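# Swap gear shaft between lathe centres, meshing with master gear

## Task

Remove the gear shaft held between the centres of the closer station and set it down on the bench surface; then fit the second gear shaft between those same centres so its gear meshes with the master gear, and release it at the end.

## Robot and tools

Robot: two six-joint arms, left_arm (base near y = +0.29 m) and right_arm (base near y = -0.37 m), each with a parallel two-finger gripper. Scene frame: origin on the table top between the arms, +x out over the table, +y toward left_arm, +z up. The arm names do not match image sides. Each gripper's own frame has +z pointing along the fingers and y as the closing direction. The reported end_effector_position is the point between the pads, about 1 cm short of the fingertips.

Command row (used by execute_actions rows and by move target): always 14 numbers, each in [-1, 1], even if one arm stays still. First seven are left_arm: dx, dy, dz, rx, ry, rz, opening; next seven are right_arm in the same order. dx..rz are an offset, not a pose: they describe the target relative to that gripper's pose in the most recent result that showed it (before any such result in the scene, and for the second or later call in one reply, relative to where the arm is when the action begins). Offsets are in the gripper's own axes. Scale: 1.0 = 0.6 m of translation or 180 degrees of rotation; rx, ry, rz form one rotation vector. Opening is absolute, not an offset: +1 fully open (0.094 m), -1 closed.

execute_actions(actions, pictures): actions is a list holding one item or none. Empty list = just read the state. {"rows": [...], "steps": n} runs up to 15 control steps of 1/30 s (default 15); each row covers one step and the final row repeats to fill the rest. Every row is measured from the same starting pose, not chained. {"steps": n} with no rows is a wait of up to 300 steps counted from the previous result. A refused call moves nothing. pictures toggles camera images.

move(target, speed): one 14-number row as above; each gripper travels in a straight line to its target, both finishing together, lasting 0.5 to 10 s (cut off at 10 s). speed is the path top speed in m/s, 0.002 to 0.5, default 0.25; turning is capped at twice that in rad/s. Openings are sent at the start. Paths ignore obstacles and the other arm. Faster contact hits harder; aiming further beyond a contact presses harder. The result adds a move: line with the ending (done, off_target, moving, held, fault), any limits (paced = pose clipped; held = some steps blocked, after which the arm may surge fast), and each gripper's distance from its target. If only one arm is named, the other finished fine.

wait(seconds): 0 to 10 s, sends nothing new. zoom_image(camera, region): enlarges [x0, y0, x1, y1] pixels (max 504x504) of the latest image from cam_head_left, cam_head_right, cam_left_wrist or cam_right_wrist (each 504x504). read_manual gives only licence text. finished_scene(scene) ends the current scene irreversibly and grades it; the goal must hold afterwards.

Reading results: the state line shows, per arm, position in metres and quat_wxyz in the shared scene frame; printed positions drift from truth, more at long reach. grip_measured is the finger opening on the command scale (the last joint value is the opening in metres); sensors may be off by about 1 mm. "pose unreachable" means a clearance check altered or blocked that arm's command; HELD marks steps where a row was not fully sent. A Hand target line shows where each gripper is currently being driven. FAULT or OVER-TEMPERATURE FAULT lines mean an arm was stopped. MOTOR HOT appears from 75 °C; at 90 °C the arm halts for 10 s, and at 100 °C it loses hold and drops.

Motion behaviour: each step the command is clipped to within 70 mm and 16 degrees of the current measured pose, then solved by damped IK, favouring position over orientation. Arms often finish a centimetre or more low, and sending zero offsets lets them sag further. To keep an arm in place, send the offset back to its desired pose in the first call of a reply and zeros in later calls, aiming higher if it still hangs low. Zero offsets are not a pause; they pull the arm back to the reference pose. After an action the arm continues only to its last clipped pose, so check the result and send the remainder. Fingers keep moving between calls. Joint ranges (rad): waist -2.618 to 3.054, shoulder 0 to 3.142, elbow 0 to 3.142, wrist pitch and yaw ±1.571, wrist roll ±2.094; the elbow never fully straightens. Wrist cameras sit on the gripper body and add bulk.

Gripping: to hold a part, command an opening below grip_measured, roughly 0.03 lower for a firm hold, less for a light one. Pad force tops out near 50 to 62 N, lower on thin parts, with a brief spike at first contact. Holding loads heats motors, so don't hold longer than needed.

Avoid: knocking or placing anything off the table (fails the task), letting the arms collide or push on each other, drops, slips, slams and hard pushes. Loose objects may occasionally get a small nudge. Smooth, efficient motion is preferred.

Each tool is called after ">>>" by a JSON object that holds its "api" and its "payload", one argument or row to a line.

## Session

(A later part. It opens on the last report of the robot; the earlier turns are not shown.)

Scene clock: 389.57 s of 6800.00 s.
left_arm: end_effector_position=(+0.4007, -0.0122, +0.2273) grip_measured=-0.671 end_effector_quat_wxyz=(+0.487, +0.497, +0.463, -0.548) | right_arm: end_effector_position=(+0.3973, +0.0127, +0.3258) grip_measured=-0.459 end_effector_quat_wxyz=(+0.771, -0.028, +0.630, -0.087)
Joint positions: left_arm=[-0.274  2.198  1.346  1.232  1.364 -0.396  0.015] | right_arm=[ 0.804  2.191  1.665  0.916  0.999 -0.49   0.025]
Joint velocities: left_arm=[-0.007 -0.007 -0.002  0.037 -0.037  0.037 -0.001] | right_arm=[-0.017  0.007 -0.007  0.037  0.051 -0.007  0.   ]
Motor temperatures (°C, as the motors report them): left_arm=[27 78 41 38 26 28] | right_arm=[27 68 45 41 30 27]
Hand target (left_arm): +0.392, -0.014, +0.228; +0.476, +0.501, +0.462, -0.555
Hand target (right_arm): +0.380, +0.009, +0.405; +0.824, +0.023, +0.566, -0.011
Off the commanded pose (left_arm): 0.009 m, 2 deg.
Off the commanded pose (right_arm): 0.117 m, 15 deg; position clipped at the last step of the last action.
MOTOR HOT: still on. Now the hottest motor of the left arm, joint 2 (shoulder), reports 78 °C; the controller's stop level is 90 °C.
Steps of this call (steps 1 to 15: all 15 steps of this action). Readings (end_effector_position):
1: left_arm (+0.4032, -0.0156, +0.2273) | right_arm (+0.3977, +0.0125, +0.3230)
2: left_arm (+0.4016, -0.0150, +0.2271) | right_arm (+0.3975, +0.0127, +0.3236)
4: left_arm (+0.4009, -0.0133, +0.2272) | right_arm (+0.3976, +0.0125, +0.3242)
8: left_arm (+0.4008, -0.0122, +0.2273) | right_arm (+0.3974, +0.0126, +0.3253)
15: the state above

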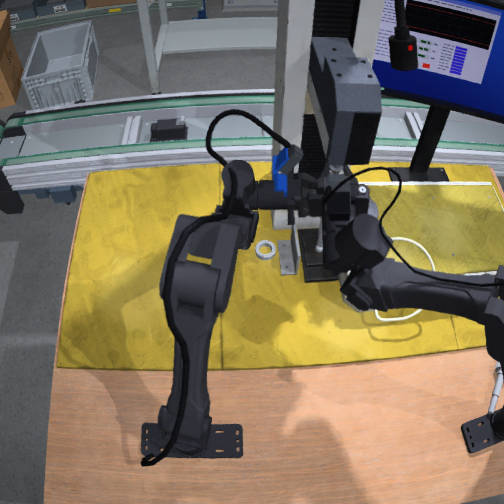

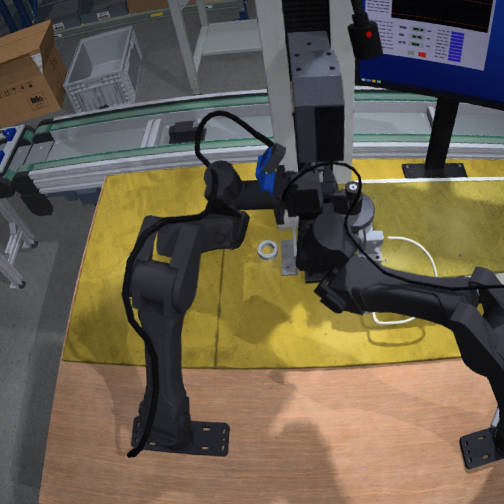

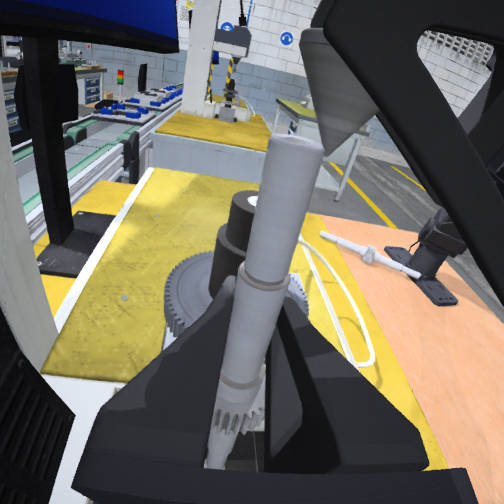

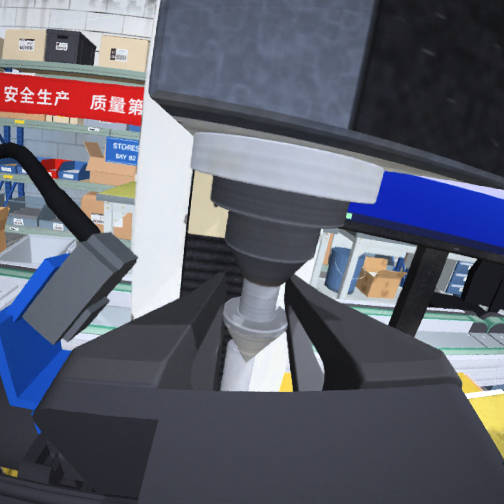

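More lift.

>>> {"api": "execute_actions", "payload": {
  "actions": [
    {"rows":[[0,0.003,0,0,0,0,-0.73,-0.2,0,0.04,0,-0.03,0.06,-0.53]]}
  ],
  "pictures": false
}}

>>> {"api": "execute_actions", "payload": {
  "actions": [
    {"rows":[[0,0,0,0,0,0,-0.73,-0.2,0,0.035,0,-0.055,0.05,-0.53]]}
  ],
  "pictures": false
}}

>>> {"api": "execute_actions", "payload": {
  "actions": [
    {"rows":[[0,-0.018,0.015,0,0,0,-0.73,-0.2,0,0.035,0,-0.055,0.05,-0.53]]}
  ]
}}

>>> {"api": "zoom_image", "payload": {
  "camera": "cam_right_wrist",
  "region": [190,270,320,400]
}}

Scene clock: 403.73 s of 6800.00 s.
left_arm: end_effector_position=(+0.4012, -0.0117, +0.2273) grip_measured=-0.671 end_effector_quat_wxyz=(+0.488, +0.497, +0.463, -0.548) | right_arm: end_effector_position=(+0.3980, +0.0126, +0.3272) grip_measured=-0.459 end_effector_quat_wxyz=(+0.754, -0.011, +0.648, -0.104)
Joint positions: left_arm=[-0.272  2.198  1.346  1.232  1.364 -0.396  0.015] | right_arm=[ 0.815  2.202  1.736  0.806  1.071 -0.456  0.025]
Joint velocities: left_arm=[-0.007  0.007 -0.012 -0.066 -0.095 -0.007  0.001] | right_arm=[ 0.002 -0.007  0.007  0.081  0.051  0.066 -0.001]
Motor temperatures (°C, as the motors report them): left_arm=[27 81 39 38 26 28] | right_arm=[27 69 49 43 31 27]
Hand target (left_arm): +0.403, -0.012, +0.227; +0.487, +0.497, +0.463, -0.548
Hand target (right_arm): +0.386, +0.014, +0.405; +0.806, +0.027, +0.591, -0.017
Off the commanded pose (left_arm): 0.001 m, 0 deg.
Off the commanded pose (right_arm): 0.121 m, 14 deg; position clipped at the last step of the last action.
MOTOR HOT: still on. Now the hottest motor of the left arm, joint 2 (shoulder), reports 81 °C; the controller's stop level is 90 °C.
Steps of this call (steps 1 to 90: nothing new was sent; then 10.67 s passed at rest; steps 91 to 105: all 15 steps of this action). Readings (end_effector_position):
91: left_arm (+0.4011, -0.0119, +0.2273) | right_arm (+0.3977, +0.0128, +0.3260)
92: left_arm (+0.4012, -0.0117, +0.2273) | right_arm (+0.3978, +0.0129, +0.3266)
94: left_arm (+0.4012, -0.0117, +0.2273) | right_arm (+0.3979, +0.0125, +0.3276)
98: left_arm (+0.4012, -0.0117, +0.2273) | right_arm (+0.3979, +0.0126, +0.3275)
105: the state above

Scene clock: 404.23 s of 6800.00 s.
left_arm: end_effector_position=(+0.4012, -0.0117, +0.2274) grip_measured=-0.671 end_effector_quat_wxyz=(+0.488, +0.497, +0.463, -0.547) | right_arm: end_effector_position=(+0.3987, +0.0121, +0.3269) grip_measured=-0.459 end_effector_quat_wxyz=(+0.757, +0.002, +0.640, -0.128)
Joint positions: left_arm=[-0.272  2.198  1.346  1.233  1.364 -0.395  0.015] | right_arm=[ 0.82   2.252  1.782  0.891  1.115 -0.546  0.025]
Joint velocities: left_arm=[-0.022 -0.032 -0.002  0.007  0.007 -0.022  0.   ] | right_arm=[ 0.002  0.017 -0.027 -0.007  0.066 -0.022 -0.   ]
Motor temperatures (°C, as the motors report them): left_arm=[27 81 40 38 26 28] | right_arm=[27 69 49 43 31 27]
Hand target (left_arm): +0.401, -0.012, +0.227; +0.488, +0.497, +0.463, -0.548
Hand target (right_arm): +0.387, +0.012, +0.406; +0.814, +0.032, +0.578, -0.050
Off the commanded pose (left_arm): 0.000 m, 0 deg.
Off the commanded pose (right_arm): 0.122 m, 14 deg; position clipped at the last step of the last action.
MOTOR HOT: still on. Now the hottest motor of the left arm, joint 2 (shoulder), reports 81 °C; the controller's stop level is 90 °C.
Steps of this call (steps 1 to 15: all 15 steps of this action). Readings (end_effector_position):
1: left_arm (+0.4012, -0.0117, +0.2274) | right_arm (+0.3983, +0.0126, +0.3270)
2: left_arm (+0.4012, -0.0117, +0.2274) | right_arm (+0.3984, +0.0125, +0.3271)
4: left_arm (+0.4012, -0.0117, +0.2274) | right_arm (+0.3987, +0.0123, +0.3268)
8: left_arm (+0.4012, -0.0117, +0.2274) | right_arm (+0.3988, +0.0121, +0.3268)
15: the state above

Scene clock: 404.73 s of 6800.00 s.
left_arm: end_effector_position=(+0.4005, -0.0109, +0.2275) grip_measured=-0.671 end_effector_quat_wxyz=(+0.499, +0.491, +0.466, -0.541) | right_arm: end_effector_position=(+0.3993, +0.0115, +0.3268) grip_measured=-0.459 end_effector_quat_wxyz=(+0.760, +0.018, +0.632, -0.149)
Joint positions: left_arm=[-0.274  2.18   1.314  1.233  1.335 -0.372  0.015] | right_arm=[ 0.824  2.311  1.842  0.989  1.158 -0.649  0.025]
Joint velocities: left_arm=[ 0.007 -0.007 -0.007 -0.007 -0.066 -0.037 -0.001] | right_arm=[-0.022  0.017  0.007  0.066 -0.007 -0.022  0.   ]
Motor temperatures (°C, as the motors report them): left_arm=[27 81 39 38 26 28] | right_arm=[27 69 49 43 31 27]
Hand target (left_arm): +0.390, -0.019, +0.228; +0.489, +0.497, +0.463, -0.548
Hand target (right_arm): +0.387, +0.012, +0.405; +0.818, +0.043, +0.569, -0.074
Off the commanded pose (left_arm): 0.014 m, 2 deg.
Off the commanded pose (right_arm): 0.122 m, 14 deg; position clipped at the last step of the last action.
MOTOR HOT: still on. Now the hottest motor of the left arm, joint 2 (shoulder), reports 81 °C; the controller's stop level is 90 °C.
Steps of this call (steps 1 to 15: all 15 steps of this action). Readings (end_effector_position):
1: left_arm (+0.4009, -0.0117, +0.2273) | right_arm (+0.3988, +0.0123, +0.3268)
2: left_arm (+0.4004, -0.0116, +0.2275) | right_arm (+0.3989, +0.0121, +0.3268)
4: left_arm (+0.4004, -0.0112, +0.2275) | right_arm (+0.3991, +0.0119, +0.3268)
8: left_arm (+0.4005, -0.0110, +0.2276) | right_arm (+0.3992, +0.0116, +0.3268)
15: the state above

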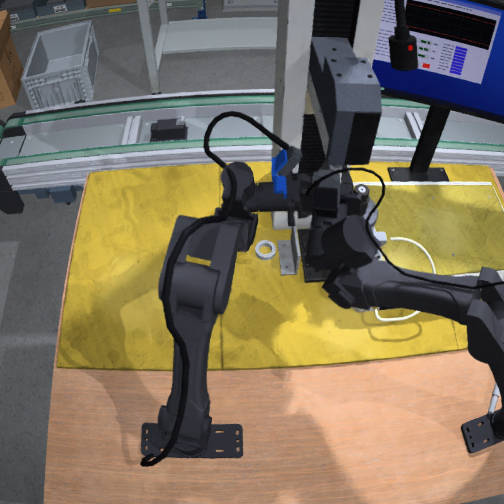

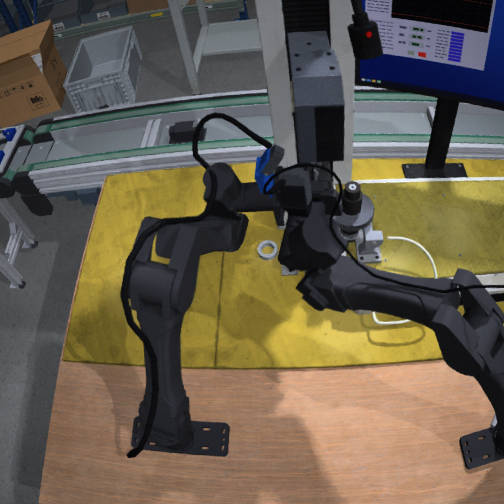

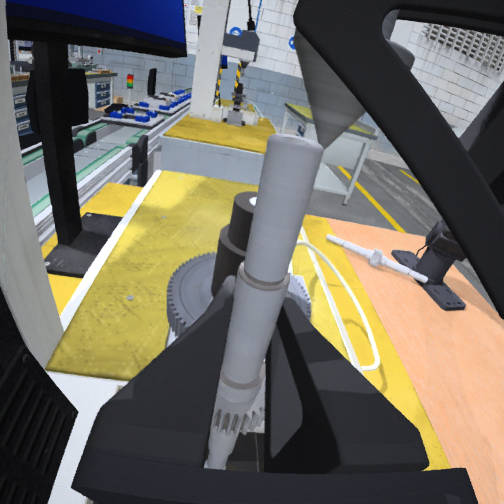

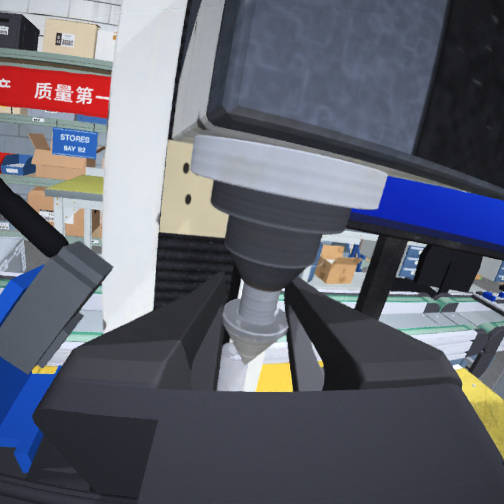

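Region (190, 270, 320, 400) of cam_right_wrist's 504x504 image, scaled by 3.877, with more detail than that image has.

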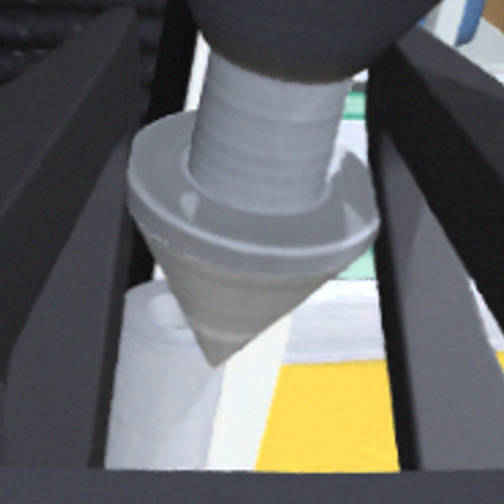

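>>> {"api": "execute_actions", "payload": {
  "actions": [
    {"rows":[[0.02,0,0,0,0,0,-0.73,-0.2,0,0.045,-0.04,-0.035,0.05,-0.53]]}
  ],
  "pictures": false
}}

>>> {"api": "execute_actions", "payload": {
  "actions": [
    {"rows":[[0.02,-0.025,0.025,0,0,0,-0.73,-0.2,0,0.04,-0.03,-0.055,0.05,-0.53]]}
  ]
}}

>>> {"api": "zoom_image", "payload": {
  "camera": "cam_right_wrist",
  "region": [190,270,320,400]
}}

Scene clock: 414.97 s of 6800.00 s.
left_arm: end_effector_position=(+0.4006, -0.0105, +0.2274) grip_measured=-0.671 end_effector_quat_wxyz=(+0.501, +0.491, +0.464, -0.541) | right_arm: end_effector_position=(+0.3997, +0.0118, +0.3266) grip_measured=-0.459 end_effector_quat_wxyz=(+0.747, +0.012, +0.649, -0.142)
Joint positions: left_arm=[-0.273  2.185  1.314  1.253  1.335 -0.382  0.015] | right_arm=[ 0.824  2.271  1.832  0.844  1.161 -0.544  0.025]
Joint velocities: left_arm=[-0.002  0.012 -0.002 -0.022 -0.11   0.007 -0.   ] | right_arm=[-0.007 -0.012 -0.017 -0.022 -0.007  0.022  0.   ]
Motor temperatures (°C, as the motors report them): left_arm=[27 82 39 38 26 28] | right_arm=[27 72 51 43 32 27]
Hand target (left_arm): +0.400, -0.012, +0.216; +0.499, +0.491, +0.466, -0.541
Hand target (right_arm): +0.390, +0.014, +0.405; +0.804, +0.015, +0.592, -0.058
Off the commanded pose (left_arm): 0.012 m, 0 deg.
Off the commanded pose (right_arm): 0.123 m, 14 deg; position clipped at the last step of the last action.
MOTOR HOT: still on. Now the hottest motor of the left arm, joint 2 (shoulder), reports 82 °C; the controller's stop level is 90 °C.
Steps of this call (steps 1 to 90: nothing new was sent; then 6.73 s passed at rest; steps 91 to 105: all 15 steps of this action). Readings (end_effector_position):
91: left_arm (+0.4008, -0.0106, +0.2272) | right_arm (+0.3993, +0.0116, +0.3271)
92: left_arm (+0.4008, -0.0106, +0.2273) | right_arm (+0.3993, +0.0117, +0.3271)
94: left_arm (+0.4007, -0.0106, +0.2272) | right_arm (+0.3994, +0.0118, +0.3271)
98: left_arm (+0.4006, -0.0106, +0.2272) | right_arm (+0.3996, +0.0118, +0.3268)
105: the state above

Scene clock: 415.47 s of 6800.00 s.
left_arm: end_effector_position=(+0.4005, -0.0102, +0.2270) grip_measured=-0.671 end_effector_quat_wxyz=(+0.517, +0.477, +0.471, -0.533) | right_arm: end_effector_position=(+0.3997, +0.0118, +0.3268) grip_measured=-0.459 end_effector_quat_wxyz=(+0.747, +0.012, +0.649, -0.142)
Joint positions: left_arm=[-0.277  2.165  1.269  1.264  1.284 -0.363  0.015] | right_arm=[ 0.824  2.271  1.832  0.846  1.161 -0.547  0.025]
Joint velocities: left_arm=[ 0.007 -0.007  0.002  0.022 -0.037 -0.051  0.   ] | right_arm=[ 0.002  0.012 -0.007 -0.022  0.037  0.007 -0.   ]
Motor temperatures (°C, as the motors report them): left_arm=[27 82 39 38 26 28] | right_arm=[27 72 51 43 32 27]
Hand target (left_arm): +0.385, -0.025, +0.217; +0.502, +0.490, +0.464, -0.541
Hand target (right_arm): +0.390, +0.013, +0.407; +0.810, +0.019, +0.584, -0.061
Off the commanded pose (left_arm): 0.024 m, 3 deg.
Off the commanded pose (right_arm): 0.122 m, 14 deg; position clipped at the last step of the last action.
MOTOR HOT: still on. Now the hottest motor of the left arm, joint 2 (shoulder), reports 82 °C; the controller's stop level is 90 °C.
Steps of this call (steps 1 to 15: all 15 steps of this action). Readings (end_effector_position):
1: left_arm (+0.4002, -0.0109, +0.2267) | right_arm (+0.3997, +0.0118, +0.3266)
2: left_arm (+0.4003, -0.0107, +0.2268) | right_arm (+0.3997, +0.0118, +0.3267)
4: left_arm (+0.4004, -0.0103, +0.2269) | right_arm (+0.3997, +0.0118, +0.3268)
8: left_arm (+0.4004, -0.0102, +0.2270) | right_arm (+0.3997, +0.0118, +0.3268)
15: the state above

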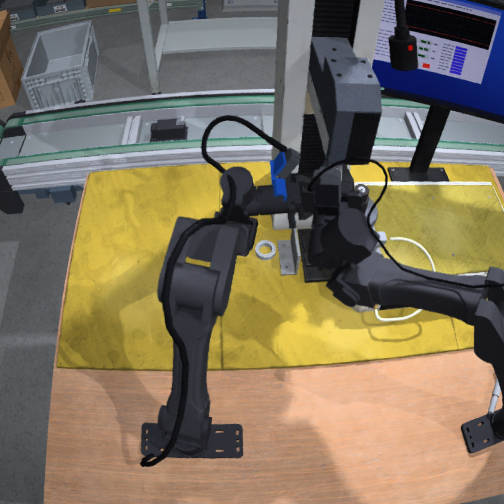

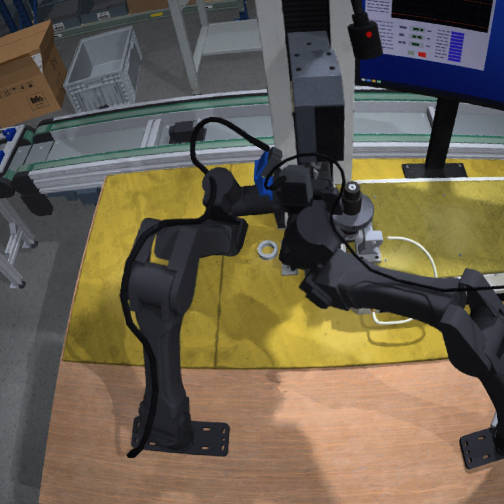

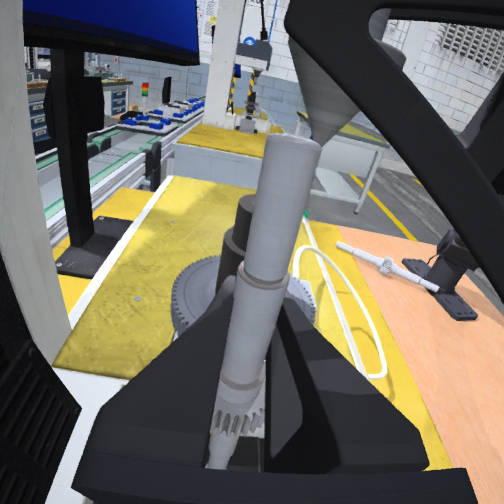

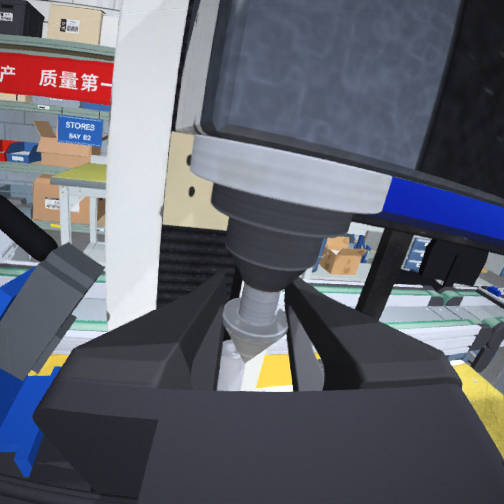

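Region (190, 270, 320, 400) of cam_right_wrist's 504x504 image, scaled by 3.877, with more detail than that image has.

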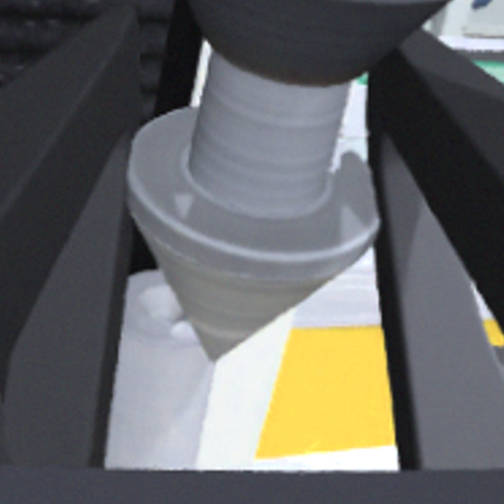

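>>> {"api": "execute_actions", "payload": {
  "actions": [
    {"rows":[[0.01,0,-0.02,0,0,0,-0.73,-0.2,0,0.04,-0.01,-0.07,0.05,-0.55]]}
  ],
  "pictures": false
}}

>>> {"api": "execute_actions", "payload": {
  "actions": [
    {"rows":[[0.01,-0.014,0,0,0,0,-0.73,-0.2,0,0.05,-0.01,-0.07,0.05,-0.55]]}
  ],
  "pictures": false
}}

>>> {"api": "execute_actions", "payload": {
  "actions": [
    {"rows":[[0.01,0,0.03,0,0,0,-0.73,-0.2,0,0.06,-0.01,-0.05,0.05,-0.55]]}
  ]
}}

>>> {"api": "zoom_image", "payload": {
  "camera": "cam_right_wrist",
  "region": [190,270,320,400]
}}

Scene clock: 423.50 s of 6800.00 s.
left_arm: end_effector_position=(+0.3997, -0.0053, +0.2278) grip_measured=-0.671 end_effector_quat_wxyz=(+0.517, +0.480, +0.467, -0.534) | right_arm: end_effector_position=(+0.3989, +0.0123, +0.3251) grip_measured=-0.459 end_effector_quat_wxyz=(+0.762, +0.009, +0.628, -0.156)
Joint positions: left_arm=[-0.266  2.17   1.269  1.304  1.302 -0.392  0.015] | right_arm=[ 0.824  2.316  1.832  1.021  1.148 -0.685  0.025]
Joint velocities: left_arm=[-0.012 -0.017 -0.012 -0.022 -0.007 -0.095  0.   ] | right_arm=[ 0.017  0.027 -0.022  0.095 -0.022 -0.081 -0.001]
Motor temperatures (°C, as the motors report them): left_arm=[27 81 39 38 26 28] | right_arm=[27 75 50 43 34 27]
Hand target (left_arm): +0.401, +0.001, +0.220; +0.517, +0.477, +0.471, -0.532
Hand target (right_arm): +0.389, +0.011, +0.404; +0.823, +0.037, +0.561, -0.081
Off the commanded pose (left_arm): 0.010 m, 1 deg.
Off the commanded pose (right_arm): 0.124 m, 14 deg; position clipped at the last step of the last action.
MOTOR HOT: a motor of the right arm reached 75 °C. Now the hottest motor of the right arm, joint 2 (shoulder), reports 75 °C. The controller's stop level is 90 °C. To cool a motor, set the load down, stop pushing, or move to a pose that needs little force.
MOTOR HOT: still on. Now the hottest motor of the left arm, joint 2 (shoulder), reports 81 °C; the controller's stop level is 90 °C.
Steps of this call (steps 1 to 90: nothing new was sent; then 4.53 s passed at rest; steps 91 to 105: all 15 steps of this action). Readings (end_effector_position):
91: left_arm (+0.4011, -0.0087, +0.2275) | right_arm (+0.3998, +0.0118, +0.3259)
92: left_arm (+0.4006, -0.0074, +0.2279) | right_arm (+0.3997, +0.0117, +0.3257)
94: left_arm (+0.4008, -0.0055, +0.2278) | right_arm (+0.3996, +0.0118, +0.3253)
98: left_arm (+0.4001, -0.0054, +0.2279) | right_arm (+0.3992, +0.0120, +0.3252)
105: the state above

Scene clock: 424.00 s of 6800.00 s.
left_arm: end_effector_position=(+0.3959, -0.0049, +0.2271) grip_measured=-0.671 end_effector_quat_wxyz=(+0.525, +0.481, +0.461, -0.529) | right_arm: end_effector_position=(+0.3984, +0.0124, +0.3256) grip_measured=-0.459 end_effector_quat_wxyz=(+0.772, +0.012, +0.614, -0.167)
Joint positions: left_arm=[-0.268  2.165  1.245  1.338  1.293 -0.387  0.015] | right_arm=[ 0.824  2.357  1.855  1.135  1.141 -0.783  0.025]
Joint velocities: left_arm=[-0.002  0.007  0.002 -0.007 -0.007  0.051  0.001] | right_arm=[ 0.012  0.007 -0.002  0.022 -0.007 -0.051  0.001]
Motor temperatures (°C, as the motors report them): left_arm=[27 81 39 38 26 28] | right_arm=[27 75 50 43 34 27]
Hand target (left_arm): +0.391, -0.006, +0.222; +0.517, +0.480, +0.467, -0.534
Hand target (right_arm): +0.387, +0.013, +0.404; +0.836, +0.032, +0.539, -0.094
Off the commanded pose (left_arm): 0.007 m, 1 deg.
Off the commanded pose (right_arm): 0.123 m, 15 deg; position clipped at the last step of the last action.
MOTOR HOT: still on. Now the hottest motor of the left arm, joint 2 (shoulder), reports 81 °C; the controller's stop level is 90 °C.
MOTOR HOT: still on. Now the hottest motor of the right arm, joint 2 (shoulder), reports 75 °C; the controller's stop level is 90 °C.
Steps of this call (steps 1 to 15: all 15 steps of this action). Readings (end_effector_position):
1: left_arm (+0.3994, -0.0053, +0.2270) | right_arm (+0.3988, +0.0124, +0.3256)
2: left_arm (+0.3986, -0.0051, +0.2271) | right_arm (+0.3988, +0.0124, +0.3254)
4: left_arm (+0.3971, -0.0051, +0.2271) | right_arm (+0.3987, +0.0123, +0.3253)
8: left_arm (+0.3962, -0.0050, +0.2271) | right_arm (+0.3985, +0.0122, +0.3257)
15: the state above

Scene clock: 424.50 s of 6800.00 s.
left_arm: end_effector_position=(+0.3959, -0.0068, +0.2271) grip_measured=-0.671 end_effector_quat_wxyz=(+0.527, +0.482, +0.460, -0.528) | right_arm: end_effector_position=(+0.3992, +0.0113, +0.3261) grip_measured=-0.459 end_effector_quat_wxyz=(+0.768, +0.021, +0.616, -0.173)
Joint positions: left_arm=[-0.273  2.165  1.245  1.333  1.286 -0.376  0.015] | right_arm=[ 0.825  2.373  1.887  1.136  1.165 -0.798  0.025]
Joint velocities: left_arm=[ 0.017  0.017  0.002 -0.037  0.007 -0.022  0.   ] | right_arm=[-0.012 -0.007 -0.017 -0.081  0.051  0.051 -0.001]
Motor temperatures (°C, as the motors report them): left_arm=[27 80 39 38 26 28] | right_arm=[27 75 50 43 34 27]
Hand target (left_arm): +0.395, -0.023, +0.223; +0.525, +0.481, +0.461, -0.530
Hand target (right_arm): +0.389, +0.013, +0.403; +0.829, +0.037, +0.549, -0.104
Off the commanded pose (left_arm): 0.017 m, 0 deg.
Off the commanded pose (right_arm): 0.125 m, 14 deg; position clipped at the last step of the last action.
MOTOR HOT: still on. Now the hottest motor of the left arm, joint 2 (shoulder), reports 80 °C; the controller's stop level is 90 °C.
MOTOR HOT: still on. Now the hottest motor of the right arm, joint 2 (shoulder), reports 75 °C; the controller's stop level is 90 °C.
Steps of this call (steps 1 to 15: all 15 steps of this action). Readings (end_effector_position):
1: left_arm (+0.3957, -0.0062, +0.2273) | right_arm (+0.3986, +0.0123, +0.3256)
2: left_arm (+0.3958, -0.0068, +0.2273) | right_arm (+0.3988, +0.0119, +0.3262)
4: left_arm (+0.3958, -0.0068, +0.2271) | right_arm (+0.3990, +0.0116, +0.3261)
8: left_arm (+0.3959, -0.0068, +0.2271) | right_arm (+0.3993, +0.0114, +0.3259)
15: the state above

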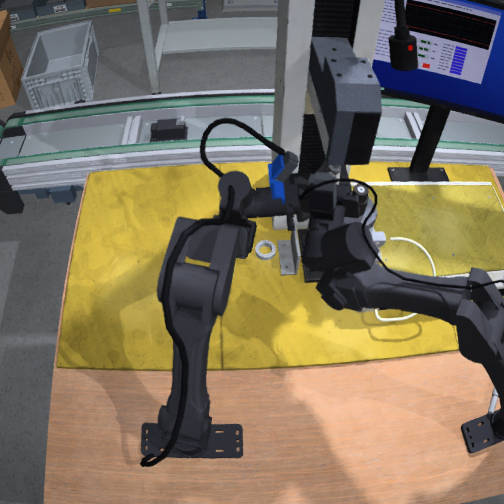

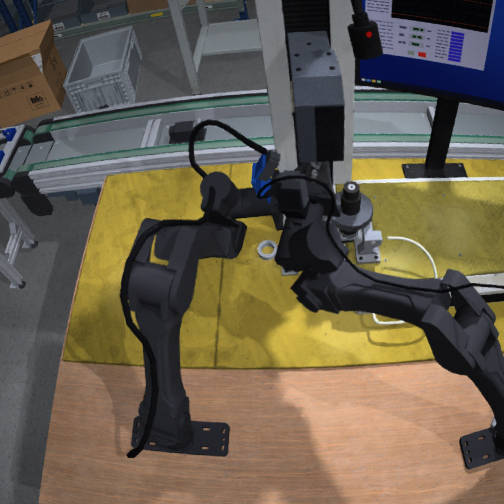

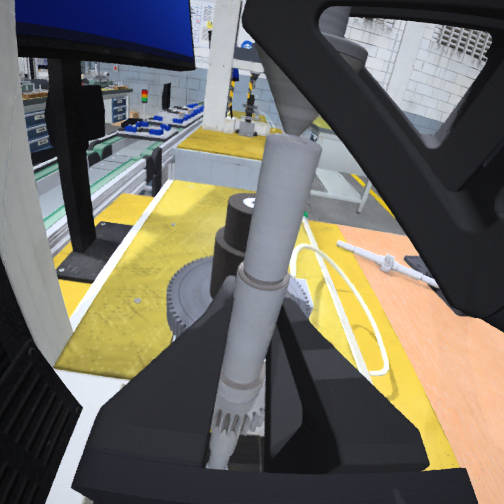

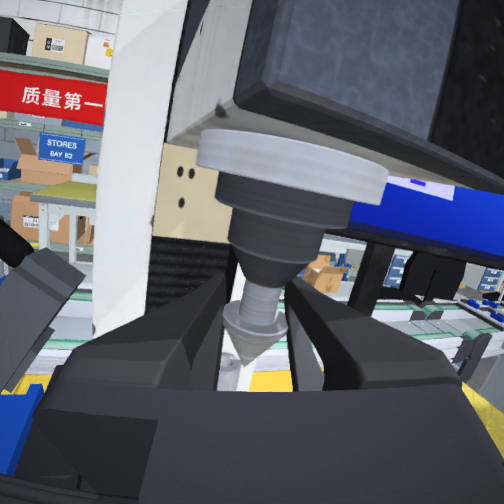

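Region (190, 270, 320, 400) of cam_right_wrist's 504x504 image, scaled by 3.877, with more detail than that image has.

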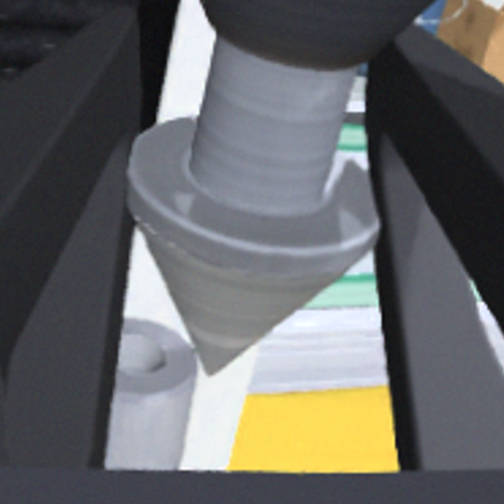

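>>> {"api": "execute_actions", "payload": {
  "actions": [
    {"rows":[[0,0,0,0,0,0,-0.73,-0.2,0,0.07,-0.03,-0.02,0.06,-0.55]],"steps":6}
  ],
  "pictures": false
}}

>>> {"api": "execute_actions", "payload": {
  "actions": [
    {"rows":[[0,0,0.06,0,0,0,-0.73,-0.2,0,0.06,-0.03,-0.04,0.06,-0.55],[0,0,0.06,0,0,0,-0.73,-0.2,0,0.06,-0.03,-0.04,0.06,-0.55],[0,0,0.06,0,0,0,-0.73,-0.2,0,0.06,-0.03,-0.04,0.06,-0.55],[0,0,0.06,0,0,0,-0.73,-0.2,0,0.06,-0.03,-0.04,0.06,-0.55],[0,0,0.028,0,0,0,-0.73,-0.2,0,0.06,-0.03,-0.04,0.06,-0.55]],"steps":10}
  ]
}}

>>> {"api": "zoom_image", "payload": {
  "camera": "cam_right_wrist",
  "region": [190,270,320,400]
}}

Scene clock: 441.83 s of 6800.00 s.
left_arm: end_effector_position=(+0.3961, -0.0060, +0.2272) grip_measured=-0.671 end_effector_quat_wxyz=(+0.526, +0.481, +0.461, -0.529) | right_arm: end_effector_position=(+0.4001, +0.0113, +0.3255) grip_measured=-0.459 end_effector_quat_wxyz=(+0.753, +0.025, +0.636, -0.166)
Joint positions: left_arm=[-0.271  2.165  1.245  1.335  1.288 -0.382  0.015] | right_arm=[ 0.827  2.339  1.887  0.991  1.194 -0.685  0.025]
Joint velocities: left_arm=[ 0.002  0.007 -0.007 -0.022  0.022 -0.037 -0.001] | right_arm=[ 0.007 -0.12  -0.007 -0.564  0.095  0.33   0.   ]
Motor temperatures (°C, as the motors report them): left_arm=[27 77 40 37 26 28] | right_arm=[27 76 52 41 36 27]
Hand target (left_arm): +0.396, -0.007, +0.227; +0.527, +0.482, +0.460, -0.528
Hand target (right_arm): +0.396, +0.014, +0.398; +0.803, +0.039, +0.590, -0.078
Off the commanded pose (left_arm): 0.001 m, 0 deg.
Off the commanded pose (right_arm): 0.128 m, 13 deg; position clipped at the last step of the last action.
MOTOR HOT: still on. Now the hottest motor of the left arm, joint 2 (shoulder), reports 77 °C; the controller's stop level is 90 °C.
MOTOR HOT: still on. Now the hottest motor of the right arm, joint 2 (shoulder), reports 76 °C; the controller's stop level is 90 °C.
Steps of this call (steps 1 to 90: nothing new was sent; then 14.13 s passed at rest; steps 91 to 96: all 6 steps of this action). Readings (end_effector_position):
91: left_arm (+0.3960, -0.0062, +0.2271) | right_arm (+0.3996, +0.0114, +0.3252)
92: left_arm (+0.3961, -0.0061, +0.2271) | right_arm (+0.3997, +0.0113, +0.3253)
94: left_arm (+0.3961, -0.0060, +0.2272) | right_arm (+0.3999, +0.0112, +0.3257)
96: the state above

Scene clock: 442.17 s of 6800.00 s.
left_arm: end_effector_position=(+0.3959, -0.0072, +0.2272) grip_measured=-0.671 end_effector_quat_wxyz=(+0.526, +0.483, +0.461, -0.527) | right_arm: end_effector_position=(+0.4004, +0.0113, +0.3256) grip_measured=-0.459 end_effector_quat_wxyz=(+0.748, +0.027, +0.644, -0.161)
Joint positions: left_arm=[-0.273  2.161  1.247  1.312  1.288 -0.362  0.015] | right_arm=[ 0.827  2.323  1.887  0.926  1.202 -0.631  0.025]
Joint velocities: left_arm=[-0.007  0.007 -0.002 -0.007 -0.051 -0.007  0.   ] | right_arm=[ 0.007 -0.032  0.012 -0.081  0.007  0.11   0.001]
Motor temperatures (°C, as the motors report them): left_arm=[27 77 40 37 26 28] | right_arm=[27 76 52 41 36 27]
Hand target (left_arm): +0.395, -0.022, +0.229; +0.526, +0.480, +0.461, -0.529
Hand target (right_arm): +0.396, +0.012, +0.402; +0.806, +0.041, +0.586, -0.072
Off the commanded pose (left_arm): 0.016 m, 0 deg.
Off the commanded pose (right_arm): 0.125 m, 14 deg; position clipped at the last step of the last action.
MOTOR HOT: still on. Now the hottest motor of the left arm, joint 2 (shoulder), reports 77 °C; the controller's stop level is 90 °C.
MOTOR HOT: still on. Now the hottest motor of the right arm, joint 2 (shoulder), reports 76 °C; the controller's stop level is 90 °C.
Steps of this call (steps 1 to 10: all 10 steps of this action). Readings (end_effector_position):
1: left_arm (+0.3955, -0.0080, +0.2271) | right_arm (+0.4002, +0.0113, +0.3256)
2: left_arm (+0.3956, -0.0080, +0.2272) | right_arm (+0.4002, +0.0113, +0.3257)
4: left_arm (+0.3956, -0.0081, +0.2271) | right_arm (+0.4003, +0.0112, +0.3257)
8: left_arm (+0.3959, -0.0072, +0.2272) | right_arm (+0.4003, +0.0113, +0.3256)
10: the state above

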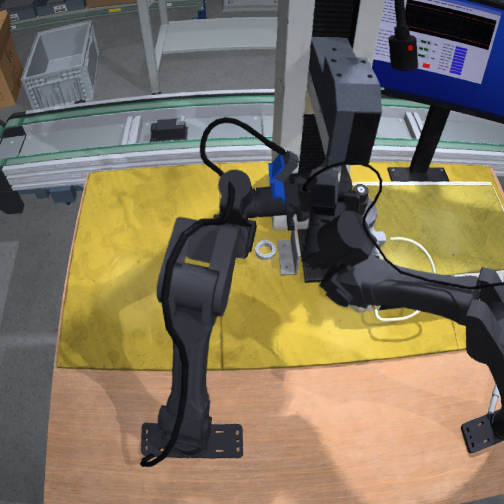

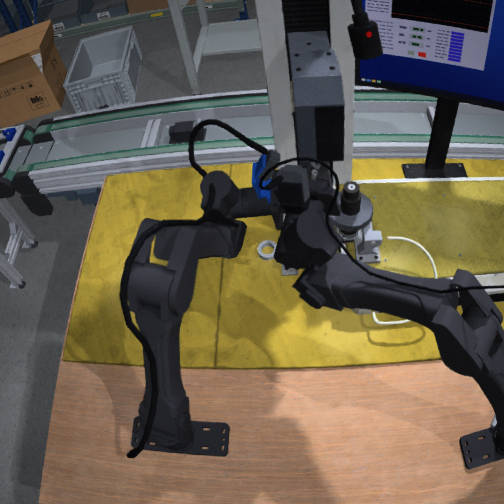

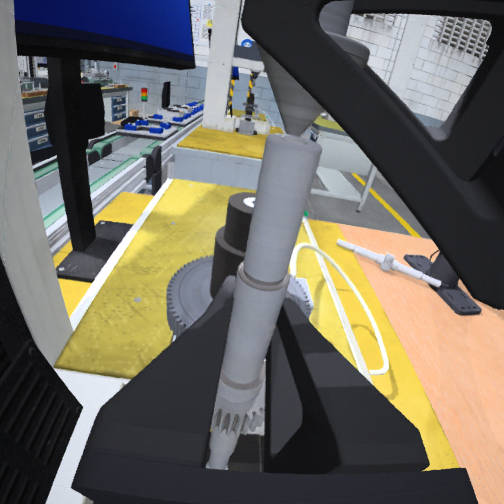

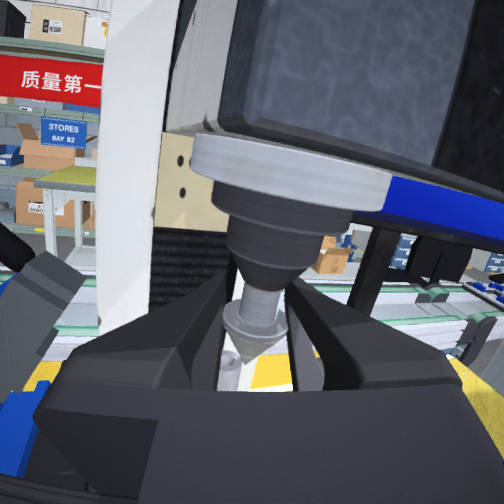

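Region (190, 270, 320, 400) of cam_right_wrist's 504x504 image, scaled by 3.877, with more detail than that image has.

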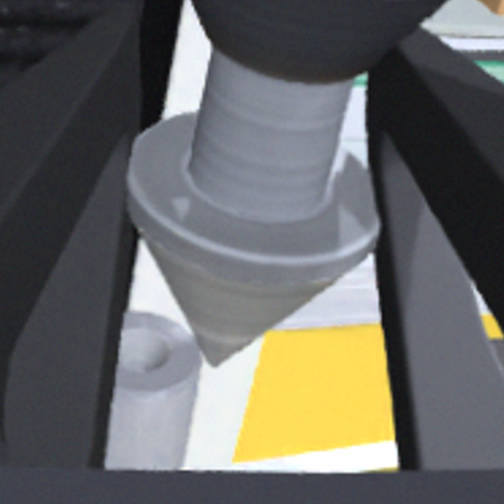

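>>> {"api": "move", "payload": {
  "target": [0,0,-0.04,0,0,0,-0.73,0,0,0,-0.07,0.04,0.06,-0.15],
  "speed": 0.06
}}

>>> {"api": "move", "payload": {
  "target": [0,0,0,0,0,0,-0.73,0.02,0,0.005,0,0,0,-0.15],
  "speed": 0.04
}}

Scene clock: 451.07 s of 6800.00 s.
left_arm: end_effector_position=(+0.3950, +0.0090, +0.2271) grip_measured=-0.671 end_effector_quat_wxyz=(+0.523, +0.486, +0.459, -0.529) | right_arm: end_effector_position=(+0.3988, +0.0181, +0.3238) grip_measured=-0.153 end_effector_quat_wxyz=(+0.719, +0.016, +0.694, -0.014)
Joint positions: left_arm=[-0.236  2.165  1.235  1.395  1.332 -0.429  0.015] | right_arm=[ 0.81   2.127  1.768  0.426  1.013 -0.054  0.04 ]
Joint velocities: left_arm=[-0.002 -0.007 -0.002 -0.051 -0.007 -0.022 -0.   ] | right_arm=[-0.012  0.012  0.012 -0.11  -0.051  0.066  0.001]
Motor temperatures (°C, as the motors report them): left_arm=[27 77 40 37 26 28] | right_arm=[27 77 50 41 35 27]
Hand target (left_arm): +0.396, +0.016, +0.225; +0.525, +0.484, +0.461, -0.526
Hand target (right_arm): +0.400, +0.012, +0.325; +0.716, +0.015, +0.698, -0.015
Off the commanded pose (left_arm): 0.008 m, 1 deg.
Off the commanded pose (right_arm): 0.007 m, 1 deg.
MOTOR HOT: still on. Now the hottest motor of the left arm, joint 2 (shoulder), reports 77 °C; the controller's stop level is 90 °C.
MOTOR HOT: still on. Now the hottest motor of the right arm, joint 2 (shoulder), reports 77 °C; the controller's stop level is 90 °C.
After step 90, 2.97 s passed at rest.
move: done

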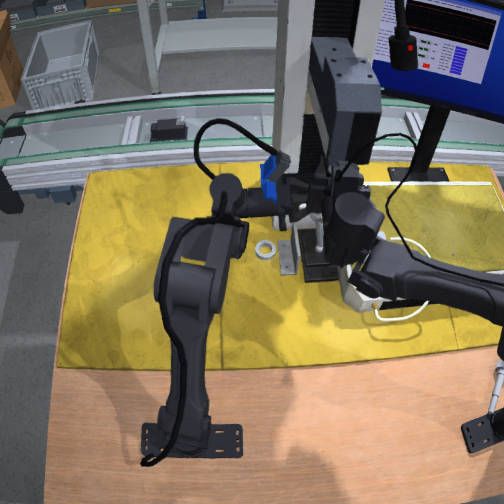

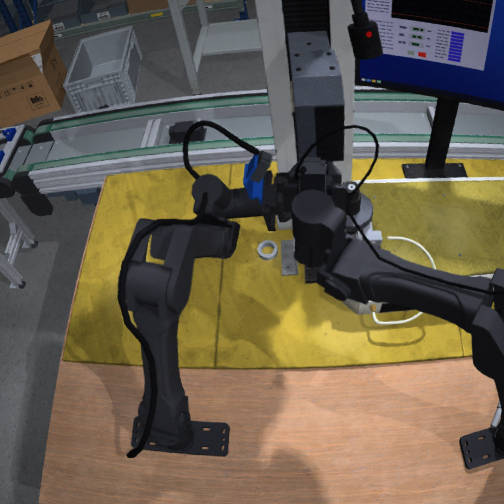

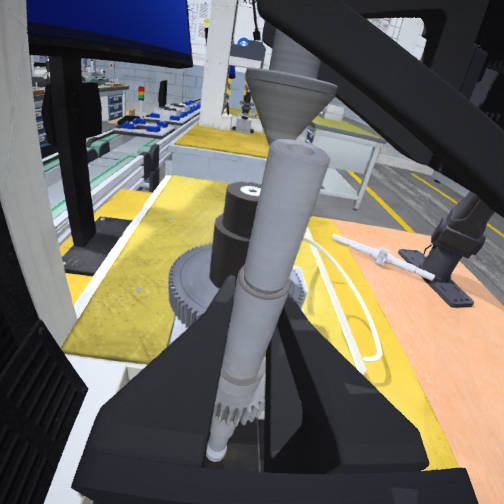

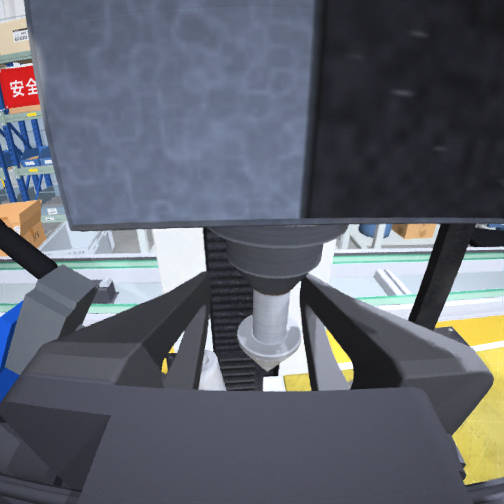

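Scene clock: 451.83 s of 6800.00 s.
left_arm: end_effector_position=(+0.3950, +0.0090, +0.2271) grip_measured=-0.671 end_effector_quat_wxyz=(+0.524, +0.487, +0.458, -0.528) | right_arm: end_effector_position=(+0.4000, +0.0196, +0.3218) grip_measured=-0.153 end_effector_quat_wxyz=(+0.722, +0.021, +0.691, -0.010)
Joint positions: left_arm=[-0.236  2.165  1.235  1.395  1.332 -0.428  0.015] | right_arm=[ 0.81   2.139  1.768  0.453  1.014 -0.054  0.04 ]
Joint velocities: left_arm=[-0.007  0.027  0.017  0.022  0.022  0.022  0.   ] | right_arm=[ 0.002  0.007 -0.012  0.051  0.007  0.11   0.001]
Motor temperatures (°C, as the motors report them): left_arm=[27 77 40 37 26 28] | right_arm=[27 76 50 41 35 27]
Hand target (left_arm): +0.395, +0.009, +0.227; +0.523, +0.486, +0.459, -0.528
Hand target (right_arm): +0.402, +0.018, +0.312; +0.719, +0.016, +0.694, -0.015
Off the commanded pose (left_arm): 0.000 m, 0 deg.
Off the commanded pose (right_arm): 0.010 m, 1 deg.
MOTOR HOT: still on. Now the hottest motor of the left arm, joint 2 (shoulder), reports 77 °C; the controller's stop level is 90 °C.
MOTOR HOT: still on. Now the hottest motor of the right arm, joint 2 (shoulder), reports 76 °C; the controller's stop level is 90 °C.
move: done

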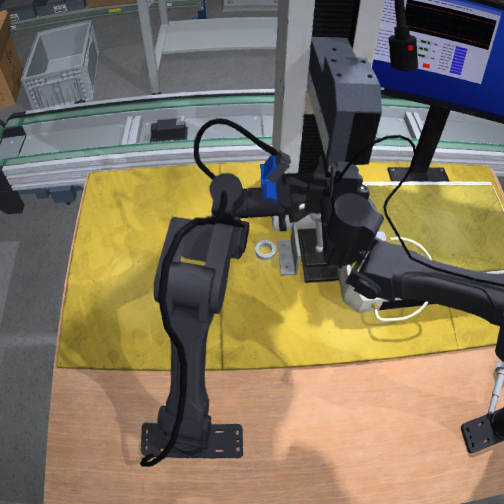

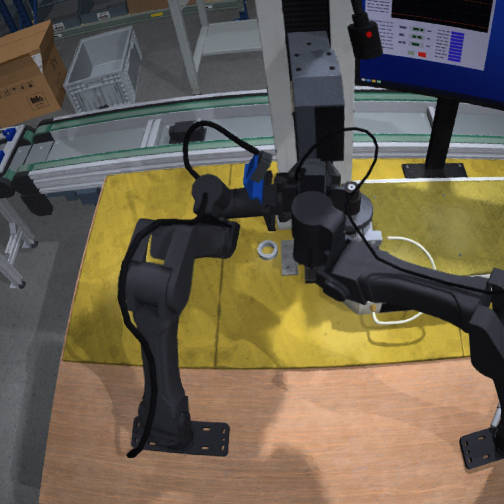

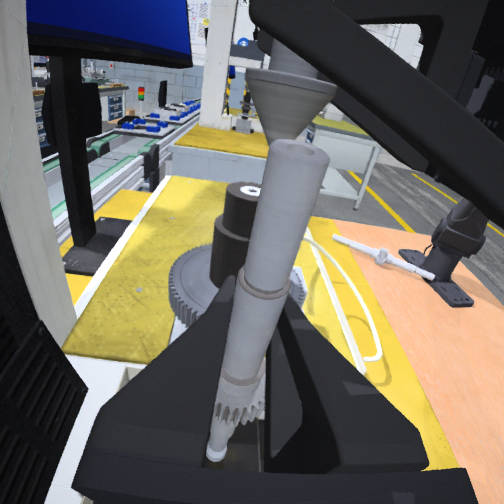

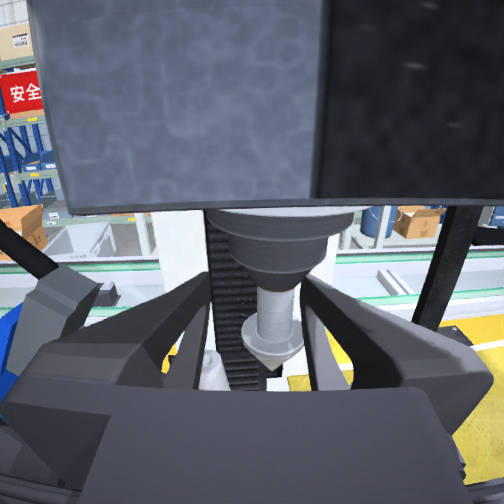

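>>> {"api": "move", "payload": {
  "target": [0,0,-0.025,0,0,0,-0.73,0.038,-0.02,0.008,0,0,0,-0.15],
  "speed": 0.04
}}

Scene clock: 461.87 s of 6800.00 s.
left_arm: end_effector_position=(+0.3951, +0.0171, +0.2259) grip_measured=-0.671 end_effector_quat_wxyz=(+0.521, +0.488, +0.458, -0.529) | right_arm: end_effector_position=(+0.4027, +0.0116, +0.3008) grip_measured=-0.153 end_effector_quat_wxyz=(+0.723, +0.022, +0.690, -0.010)
Joint positions: left_arm=[-0.217  2.176  1.235  1.448  1.355 -0.473  0.015] | right_arm=[ 0.796  2.135  1.674  0.546  1.    -0.054  0.04 ]
Joint velocities: left_arm=[-0.017  0.007 -0.002  0.037  0.007 -0.037  0.001] | right_arm=[ 0.012 -0.012 -0.007  0.022  0.051  0.022 -0.   ]
Motor temperatures (°C, as the motors report them): left_arm=[27 78 40 37 26 28] | right_arm=[27 71 46 41 33 27]
Hand target (left_arm): +0.396, +0.024, +0.226; +0.523, +0.487, +0.459, -0.528
Hand target (right_arm): +0.405, +0.008, +0.299; +0.722, +0.021, +0.691, -0.010
Off the commanded pose (left_arm): 0.007 m, 0 deg.
Off the commanded pose (right_arm): 0.005 m, 0 deg.
MOTOR HOT: still on. Now the hottest motor of the left arm, joint 2 (shoulder), reports 78 °C; the controller's stop level is 90 °C.
MOTOR HOT: cleared. Now the hottest motor of the right arm, joint 2 (shoulder), reports 71 °C.
After step 90, 6.03 s passed at rest.
move: done

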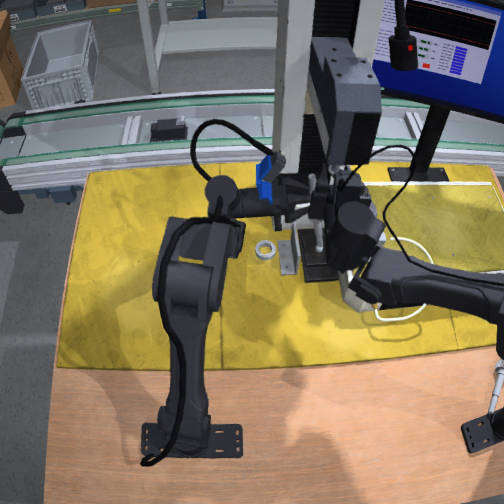

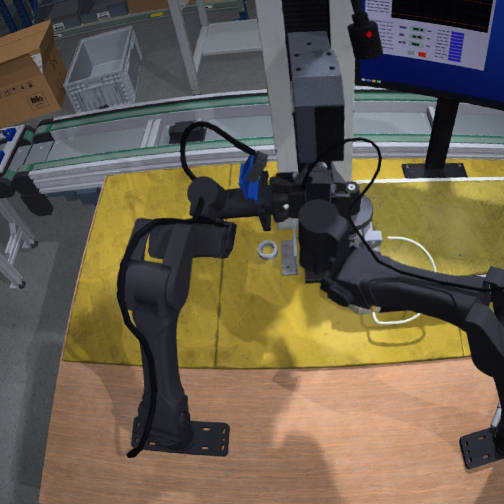

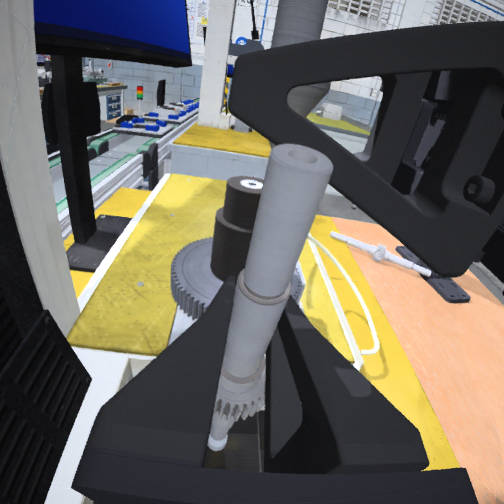

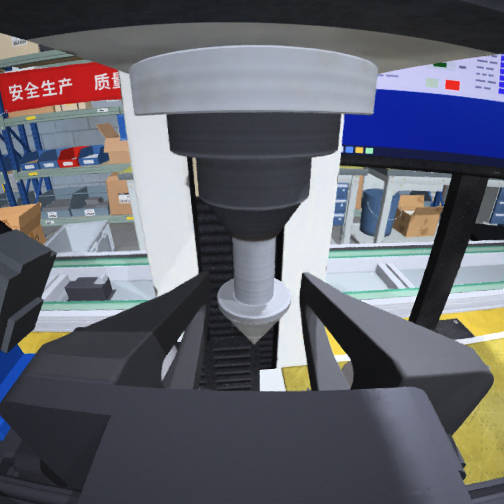

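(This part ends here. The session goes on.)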